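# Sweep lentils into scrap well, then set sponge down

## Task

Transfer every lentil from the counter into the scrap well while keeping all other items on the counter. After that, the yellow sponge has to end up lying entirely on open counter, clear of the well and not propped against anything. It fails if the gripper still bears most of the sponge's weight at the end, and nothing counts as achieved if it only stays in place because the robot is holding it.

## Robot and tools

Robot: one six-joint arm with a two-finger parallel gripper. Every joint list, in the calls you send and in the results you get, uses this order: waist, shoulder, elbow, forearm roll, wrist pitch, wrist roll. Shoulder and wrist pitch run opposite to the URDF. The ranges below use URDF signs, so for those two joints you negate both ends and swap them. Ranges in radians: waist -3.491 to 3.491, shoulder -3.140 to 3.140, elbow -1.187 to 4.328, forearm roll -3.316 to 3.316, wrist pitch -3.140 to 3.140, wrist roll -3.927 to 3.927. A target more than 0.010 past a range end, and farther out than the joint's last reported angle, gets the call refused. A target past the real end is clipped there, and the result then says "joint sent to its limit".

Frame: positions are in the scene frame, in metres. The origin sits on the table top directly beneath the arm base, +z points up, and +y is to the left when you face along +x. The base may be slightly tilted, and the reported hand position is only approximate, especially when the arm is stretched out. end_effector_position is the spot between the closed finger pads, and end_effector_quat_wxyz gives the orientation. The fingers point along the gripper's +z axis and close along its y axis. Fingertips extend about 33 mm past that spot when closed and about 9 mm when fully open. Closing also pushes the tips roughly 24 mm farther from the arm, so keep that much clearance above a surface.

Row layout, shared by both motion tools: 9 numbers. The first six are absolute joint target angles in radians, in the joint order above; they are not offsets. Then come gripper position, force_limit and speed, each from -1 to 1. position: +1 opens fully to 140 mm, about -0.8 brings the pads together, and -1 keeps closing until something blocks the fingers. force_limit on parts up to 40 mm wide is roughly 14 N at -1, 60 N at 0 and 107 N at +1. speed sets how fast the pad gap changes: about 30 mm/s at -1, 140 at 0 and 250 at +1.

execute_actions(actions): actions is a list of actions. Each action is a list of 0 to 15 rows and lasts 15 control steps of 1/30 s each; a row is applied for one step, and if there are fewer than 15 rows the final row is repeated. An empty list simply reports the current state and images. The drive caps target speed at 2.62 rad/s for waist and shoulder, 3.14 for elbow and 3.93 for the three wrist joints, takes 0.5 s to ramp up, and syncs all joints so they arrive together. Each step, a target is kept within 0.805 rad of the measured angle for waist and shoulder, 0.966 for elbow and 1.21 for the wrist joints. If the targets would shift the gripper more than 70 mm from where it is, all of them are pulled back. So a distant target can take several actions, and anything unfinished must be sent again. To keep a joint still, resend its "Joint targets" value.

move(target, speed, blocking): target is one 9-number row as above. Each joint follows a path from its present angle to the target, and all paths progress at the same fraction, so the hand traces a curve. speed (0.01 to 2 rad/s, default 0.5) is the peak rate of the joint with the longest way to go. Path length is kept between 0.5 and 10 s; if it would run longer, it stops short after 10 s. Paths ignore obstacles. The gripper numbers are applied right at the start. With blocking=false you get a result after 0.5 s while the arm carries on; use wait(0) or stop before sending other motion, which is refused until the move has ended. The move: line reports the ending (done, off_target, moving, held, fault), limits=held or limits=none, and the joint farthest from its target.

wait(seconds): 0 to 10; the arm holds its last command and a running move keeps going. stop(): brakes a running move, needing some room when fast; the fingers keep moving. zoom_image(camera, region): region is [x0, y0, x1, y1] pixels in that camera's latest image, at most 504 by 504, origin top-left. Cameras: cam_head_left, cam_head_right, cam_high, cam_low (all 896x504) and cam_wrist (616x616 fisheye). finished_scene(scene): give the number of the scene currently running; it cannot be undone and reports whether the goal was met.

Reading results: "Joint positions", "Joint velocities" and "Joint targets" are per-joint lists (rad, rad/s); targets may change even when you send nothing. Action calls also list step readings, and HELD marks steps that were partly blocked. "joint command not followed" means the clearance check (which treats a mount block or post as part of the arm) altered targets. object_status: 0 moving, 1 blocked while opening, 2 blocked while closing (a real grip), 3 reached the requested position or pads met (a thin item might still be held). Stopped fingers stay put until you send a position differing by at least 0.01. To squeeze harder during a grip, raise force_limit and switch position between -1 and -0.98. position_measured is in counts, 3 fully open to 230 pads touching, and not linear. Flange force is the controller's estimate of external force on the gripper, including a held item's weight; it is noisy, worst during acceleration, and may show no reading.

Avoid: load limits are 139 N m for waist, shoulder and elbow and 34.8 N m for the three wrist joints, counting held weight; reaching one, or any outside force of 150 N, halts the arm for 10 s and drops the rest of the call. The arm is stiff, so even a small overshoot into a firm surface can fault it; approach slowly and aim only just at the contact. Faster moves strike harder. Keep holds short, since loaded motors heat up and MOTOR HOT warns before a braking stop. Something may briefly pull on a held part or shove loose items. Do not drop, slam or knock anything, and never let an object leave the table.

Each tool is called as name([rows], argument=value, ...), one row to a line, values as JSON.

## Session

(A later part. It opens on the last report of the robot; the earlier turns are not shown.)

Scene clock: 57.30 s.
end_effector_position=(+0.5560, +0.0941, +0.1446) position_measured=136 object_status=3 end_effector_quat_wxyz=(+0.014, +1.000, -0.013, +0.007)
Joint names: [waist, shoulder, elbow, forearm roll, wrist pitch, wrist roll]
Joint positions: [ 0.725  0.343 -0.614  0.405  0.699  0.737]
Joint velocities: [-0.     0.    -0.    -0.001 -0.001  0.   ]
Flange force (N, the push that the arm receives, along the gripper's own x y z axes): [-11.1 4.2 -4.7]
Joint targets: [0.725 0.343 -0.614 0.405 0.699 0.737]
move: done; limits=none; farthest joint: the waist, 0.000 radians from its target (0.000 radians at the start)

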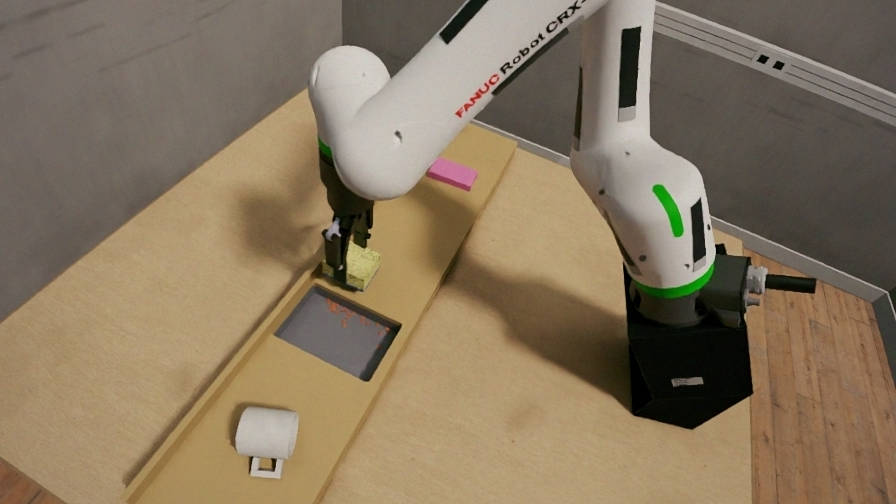

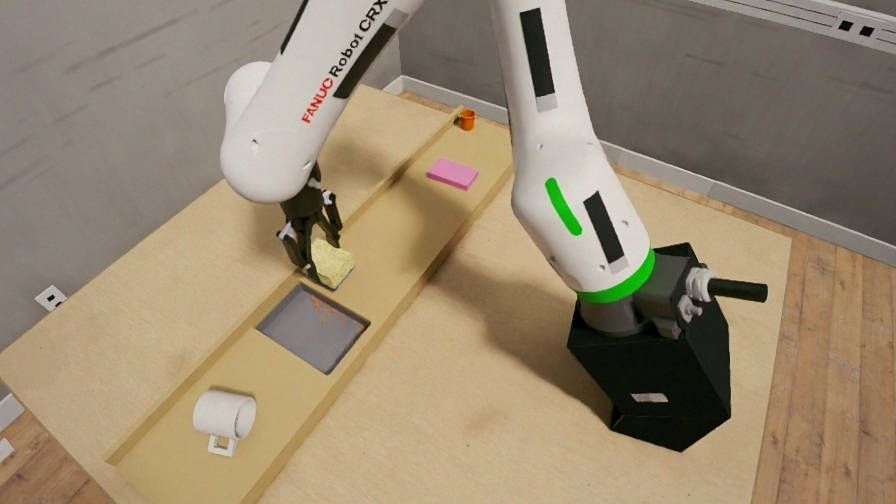

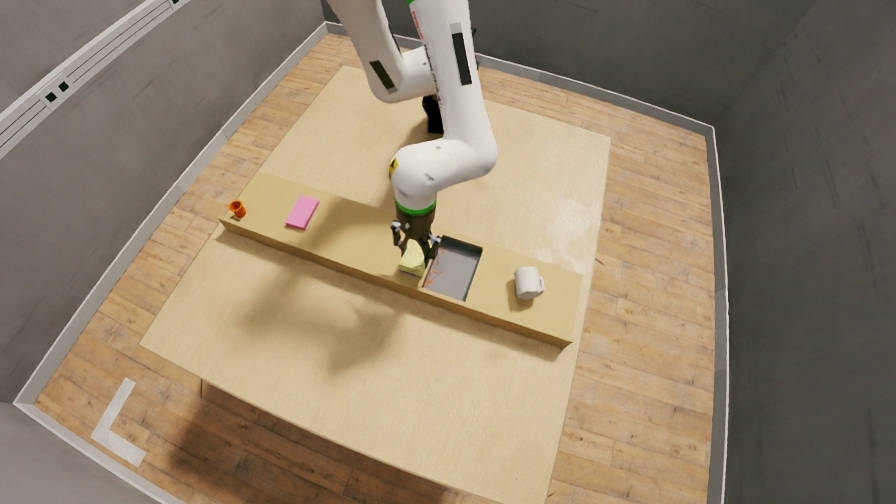

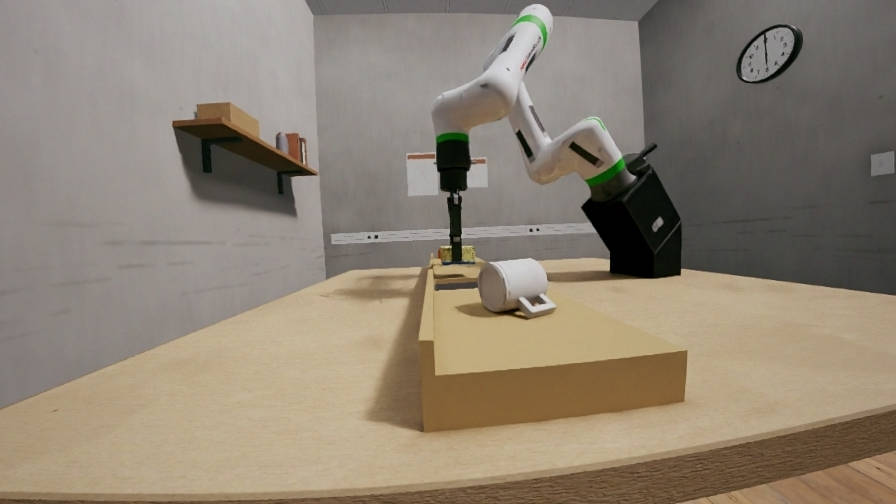

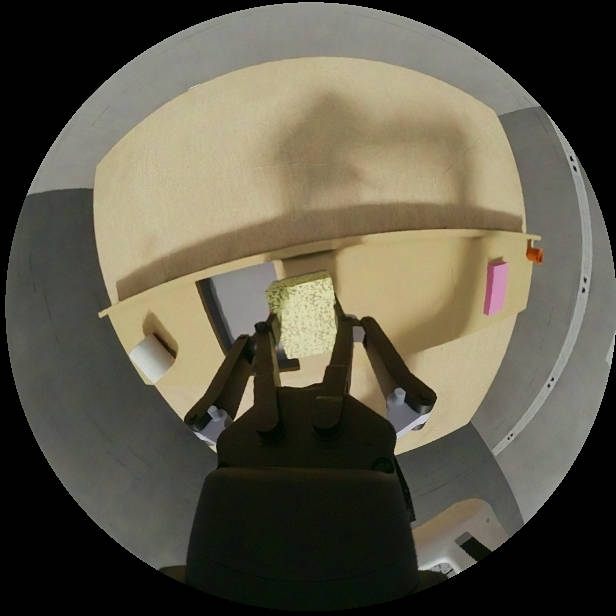

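move(target=[0.105,0.24,-0.5,-0.262,0.67,1.78,-0.06,-1,-1], speed=0.6)

move(target=[0.105,0.197,-0.5,-0.27,0.627,1.79,-0.06,-1,-1], speed=0.08)

move(target=[0.105,0.197,-0.5,-0.27,0.627,1.79,0.5,-1,-0.5])

move(target=[0.105,0.36,-0.5,-0.25,0.79,1.77,0.5,-1,-0.5])

zoom_image(camera="cam_head_left", region=[260,140,520,390])

Scene clock: 59.70 s.
end_effector_position=(+0.5135, -0.0977, +0.1224) position_measured=136 object_status=3 end_effector_quat_wxyz=(-0.001, +1.000, +0.001, -0.001)
Joint names: [waist, shoulder, elbow, forearm roll, wrist pitch, wrist roll]
Joint positions: [ 0.105  0.24  -0.5   -0.262  0.67   1.78 ]
Joint velocities: [-0.     0.     0.    -0.001 -0.001  0.   ]
Flange force (N, the push that the arm receives, along the gripper's own x y z axes): [-6.5 -2.3 -5.9]
Joint targets: [0.105 0.240 -0.500 -0.262 0.670 1.780]
move: done; limits=none; farthest joint: the waist, 0.000 radians from its target (0.620 radians at the start)

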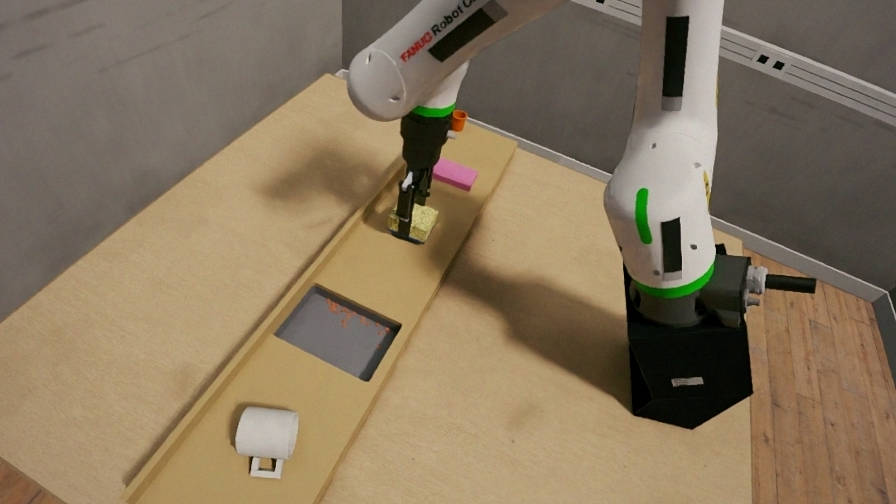

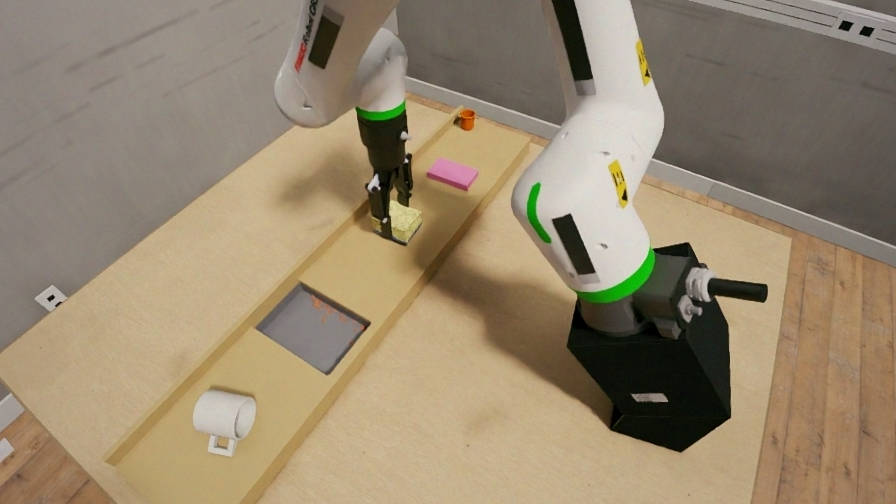

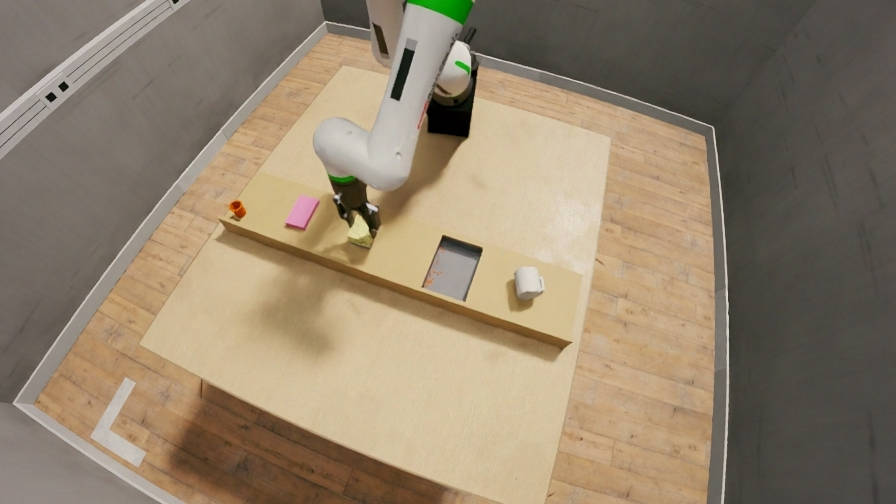

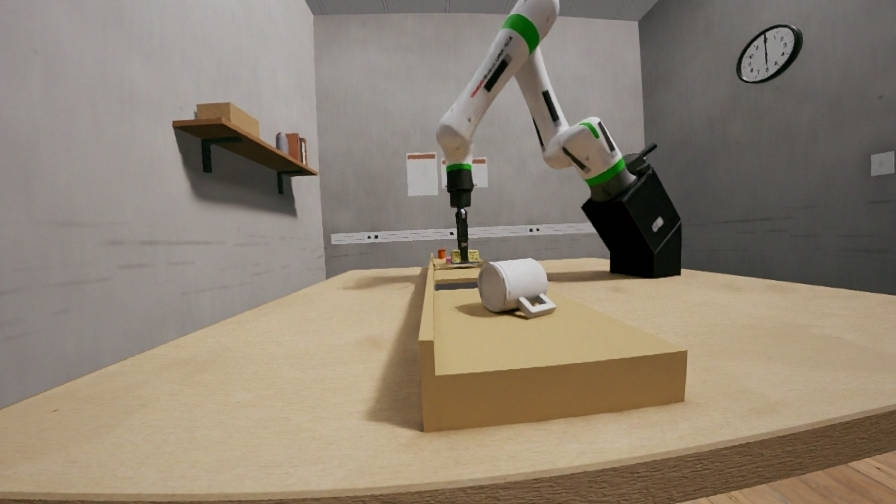

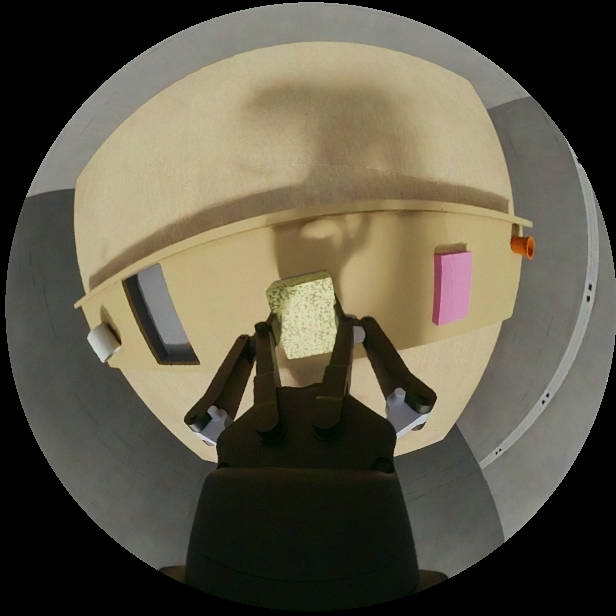

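Scene clock: 60.50 s.
end_effector_position=(+0.5131, -0.1019, +0.1048) position_measured=136 object_status=3 end_effector_quat_wxyz=(+0.001, +1.000, -0.001, -0.001)
Joint names: [waist, shoulder, elbow, forearm roll, wrist pitch, wrist roll]
Joint positions: [ 0.105  0.197 -0.5   -0.27   0.627  1.79 ]
Joint velocities: [-0.     0.002  0.     0.002  0.     0.   ]
Flange force (N, the push that the arm receives, along the gripper's own x y z axes): [-5.9 -4.2 -6.6]
Joint targets: [0.105 0.197 -0.500 -0.270 0.627 1.790]
move: done; limits=none; farthest joint: the waist, 0.000 radians from its target (0.000 radians at the start)

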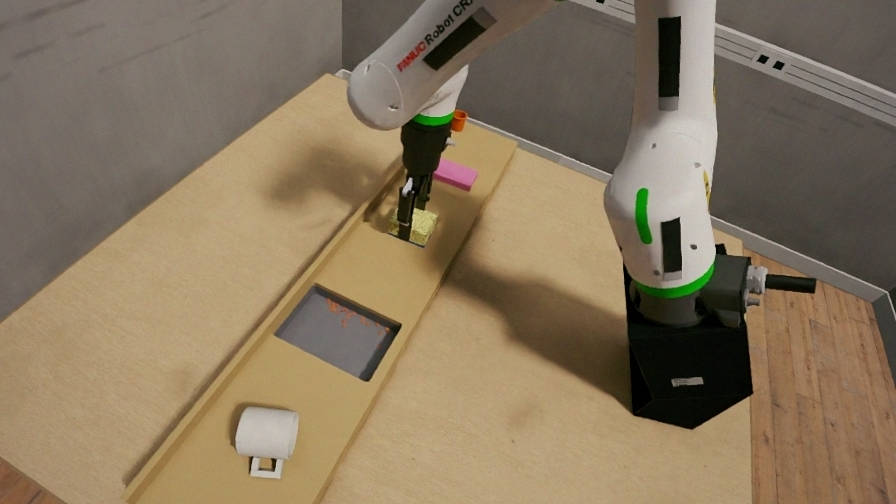

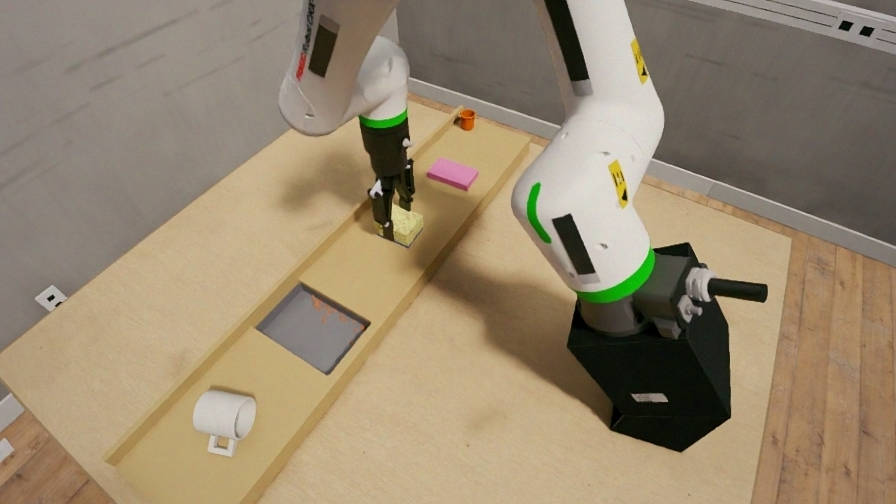

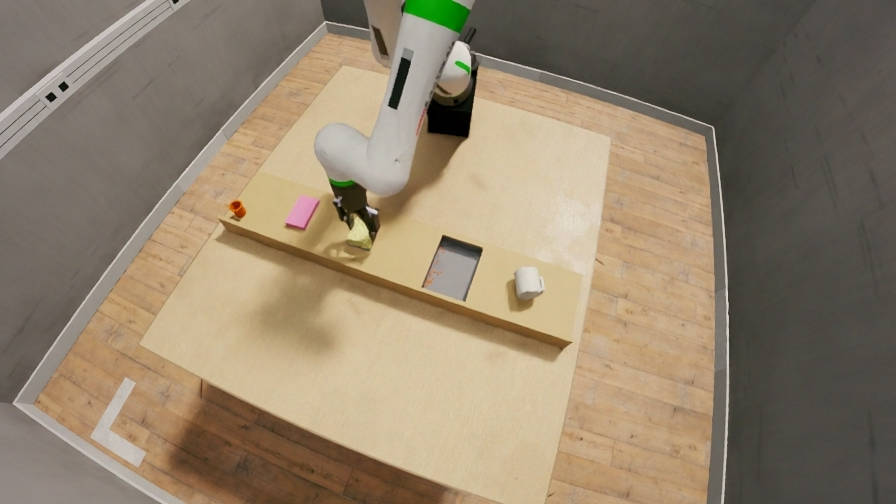

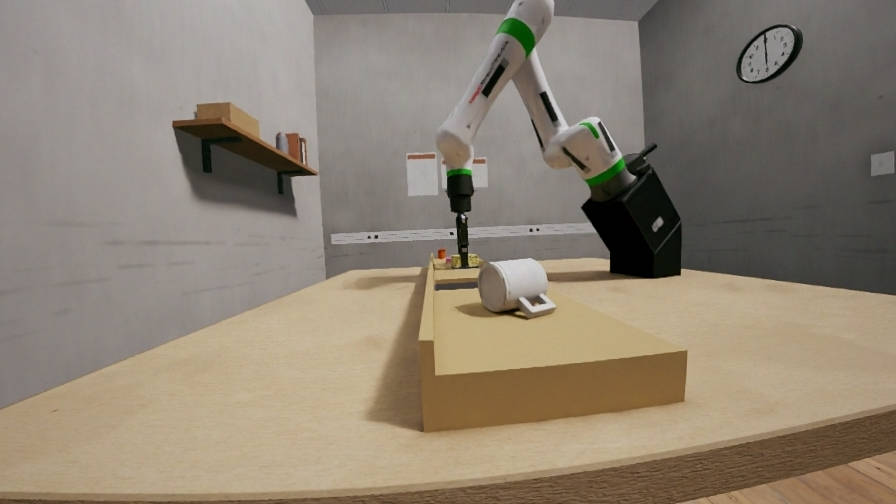

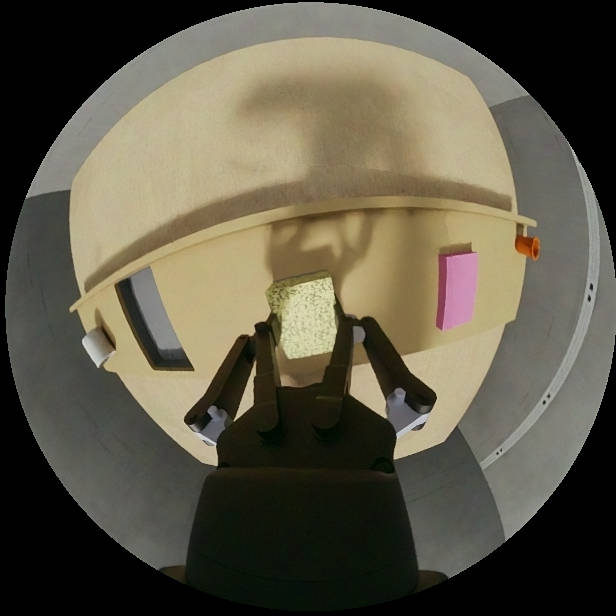

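Scene clock: 61.23 s.
end_effector_position=(+0.5131, -0.1019, +0.1048) position_measured=66 object_status=0 end_effector_quat_wxyz=(+0.001, +1.000, -0.001, -0.001)
Joint names: [waist, shoulder, elbow, forearm roll, wrist pitch, wrist roll]
Joint positions: [ 0.105  0.197 -0.5   -0.27   0.627  1.79 ]
Joint velocities: [-0.001 -0.002 -0.    -0.002 -0.001  0.   ]
Flange force (N, the push that the arm receives, along the gripper's own x y z axes): [-7.5 -5.4 -7.8]
Joint targets: [0.105 0.197 -0.500 -0.270 0.627 1.790]
move: done; limits=none; farthest joint: the waist, 0.000 radians from its target (0.000 radians at the start)

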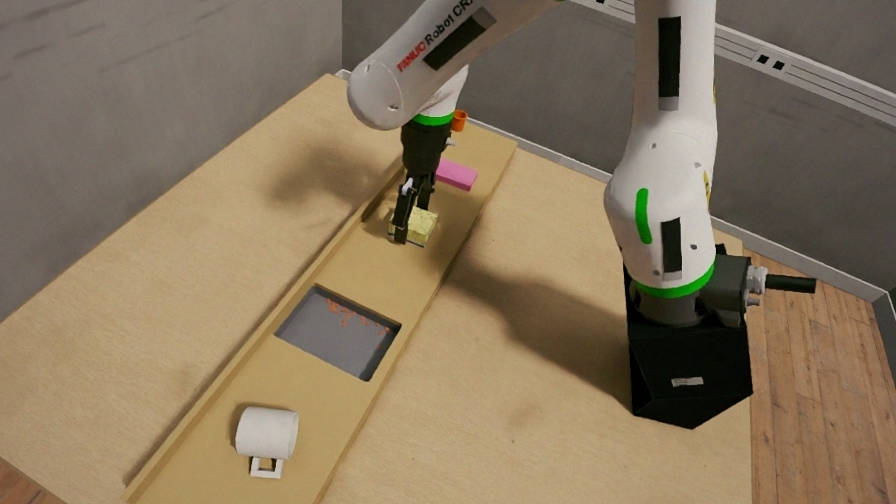

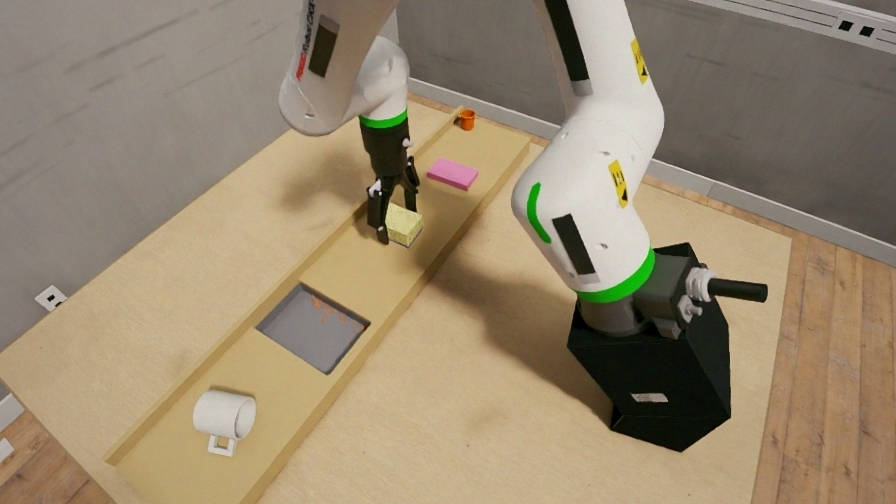

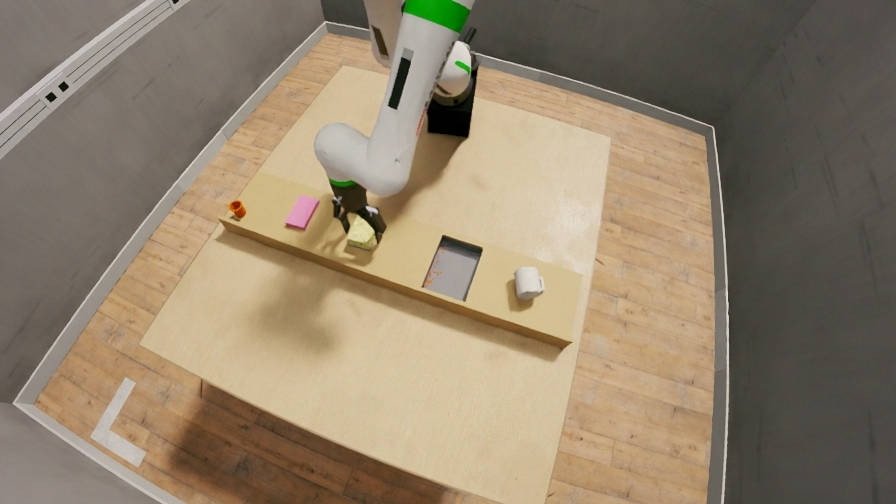

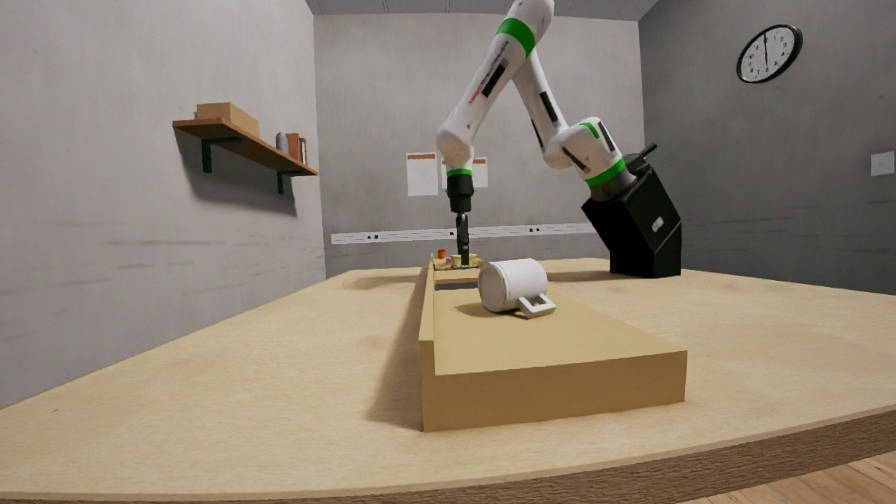

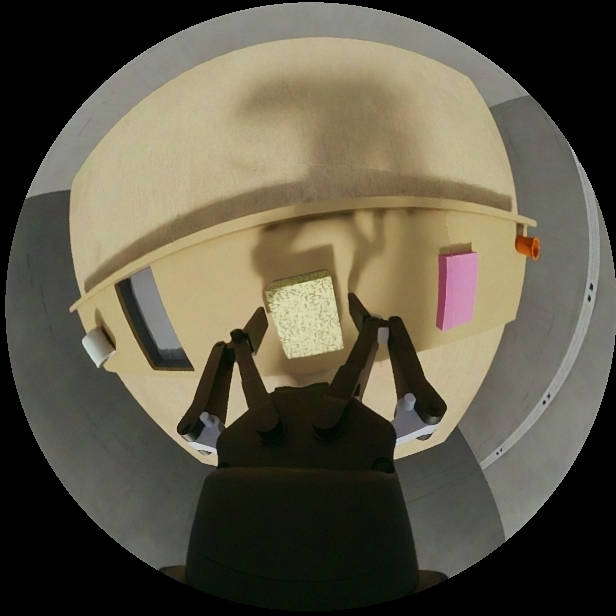

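Scene clock: 62.00 s.
end_effector_position=(+0.5099, -0.0850, +0.1709) position_measured=66 object_status=3 end_effector_quat_wxyz=(-0.009, +1.000, +0.011, -0.002)
Joint names: [waist, shoulder, elbow, forearm roll, wrist pitch, wrist roll]
Joint positions: [ 0.105  0.36  -0.5   -0.25   0.79   1.77 ]
Joint velocities: [-0.     0.001  0.    -0.001 -0.    -0.   ]
Flange force (N, the push that the arm receives, along the gripper's own x y z axes): [-5.5 -4.1 -4.8]
Joint targets: [0.105 0.360 -0.500 -0.250 0.790 1.770]
move: done; limits=none; farthest joint: the waist, 0.000 radians from its target (0.000 radians at the start)

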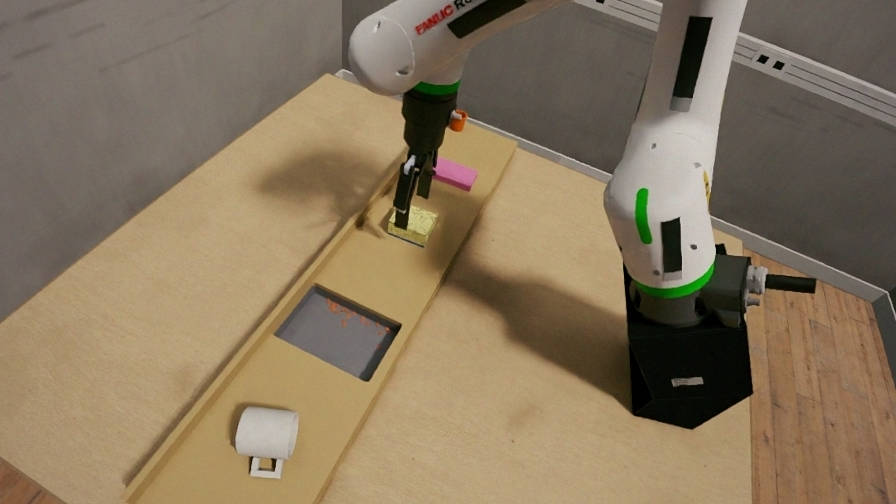

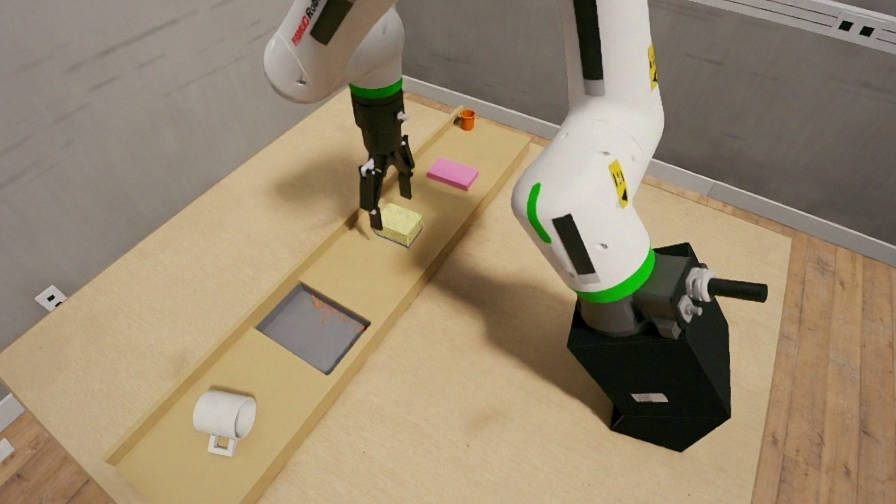

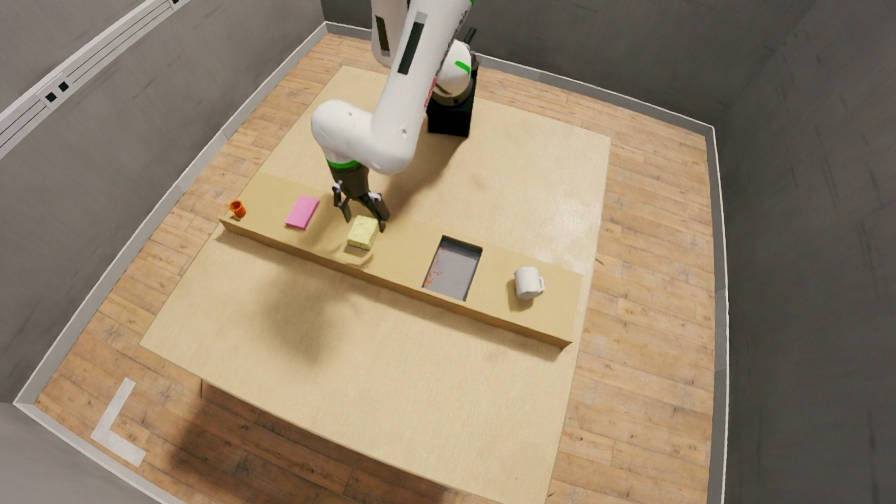

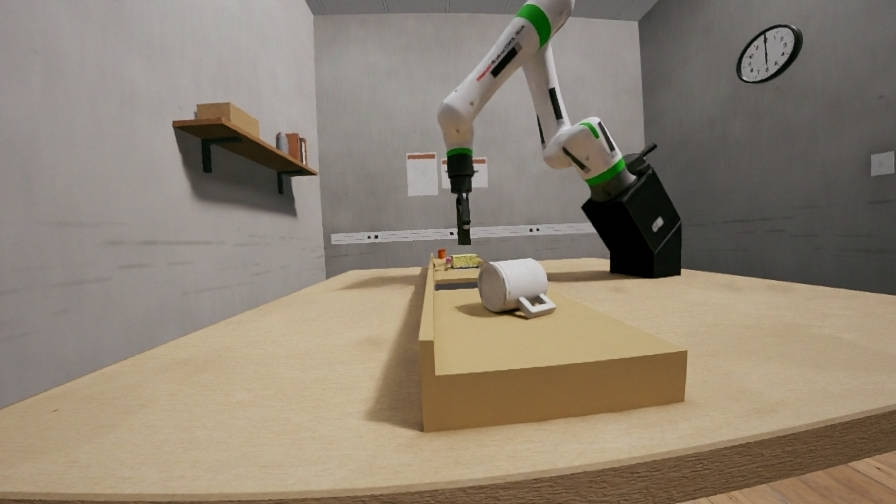

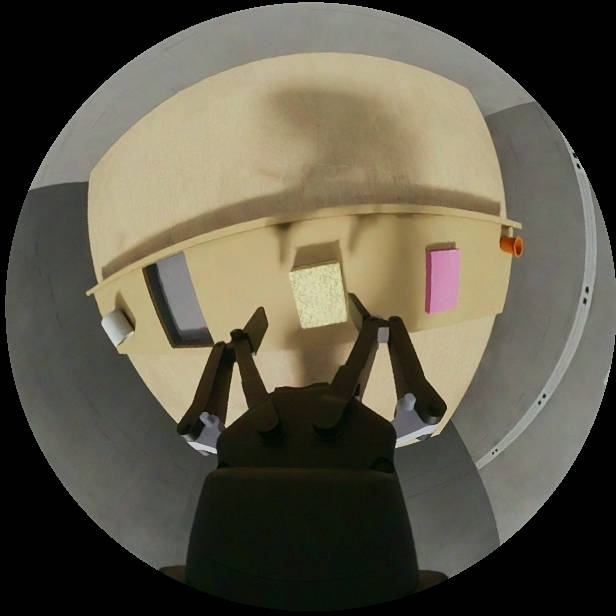

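Region (260, 140, 520, 390) of cam_head_left's 896x504 image, scaled by 1.938, with more detail than that image has; it fills the top 485 rows of this view, and the rest is white.

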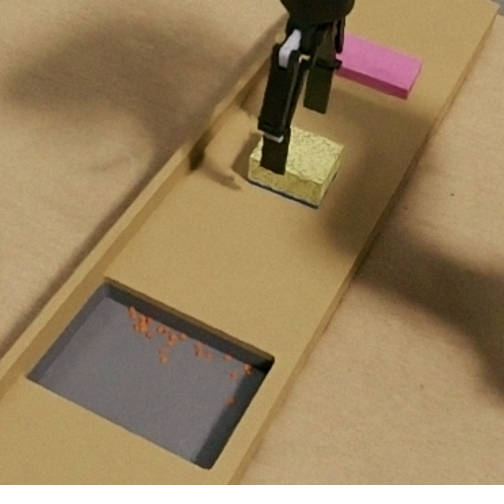

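finished_scene(scene=1)

The scene is finished: the task was done.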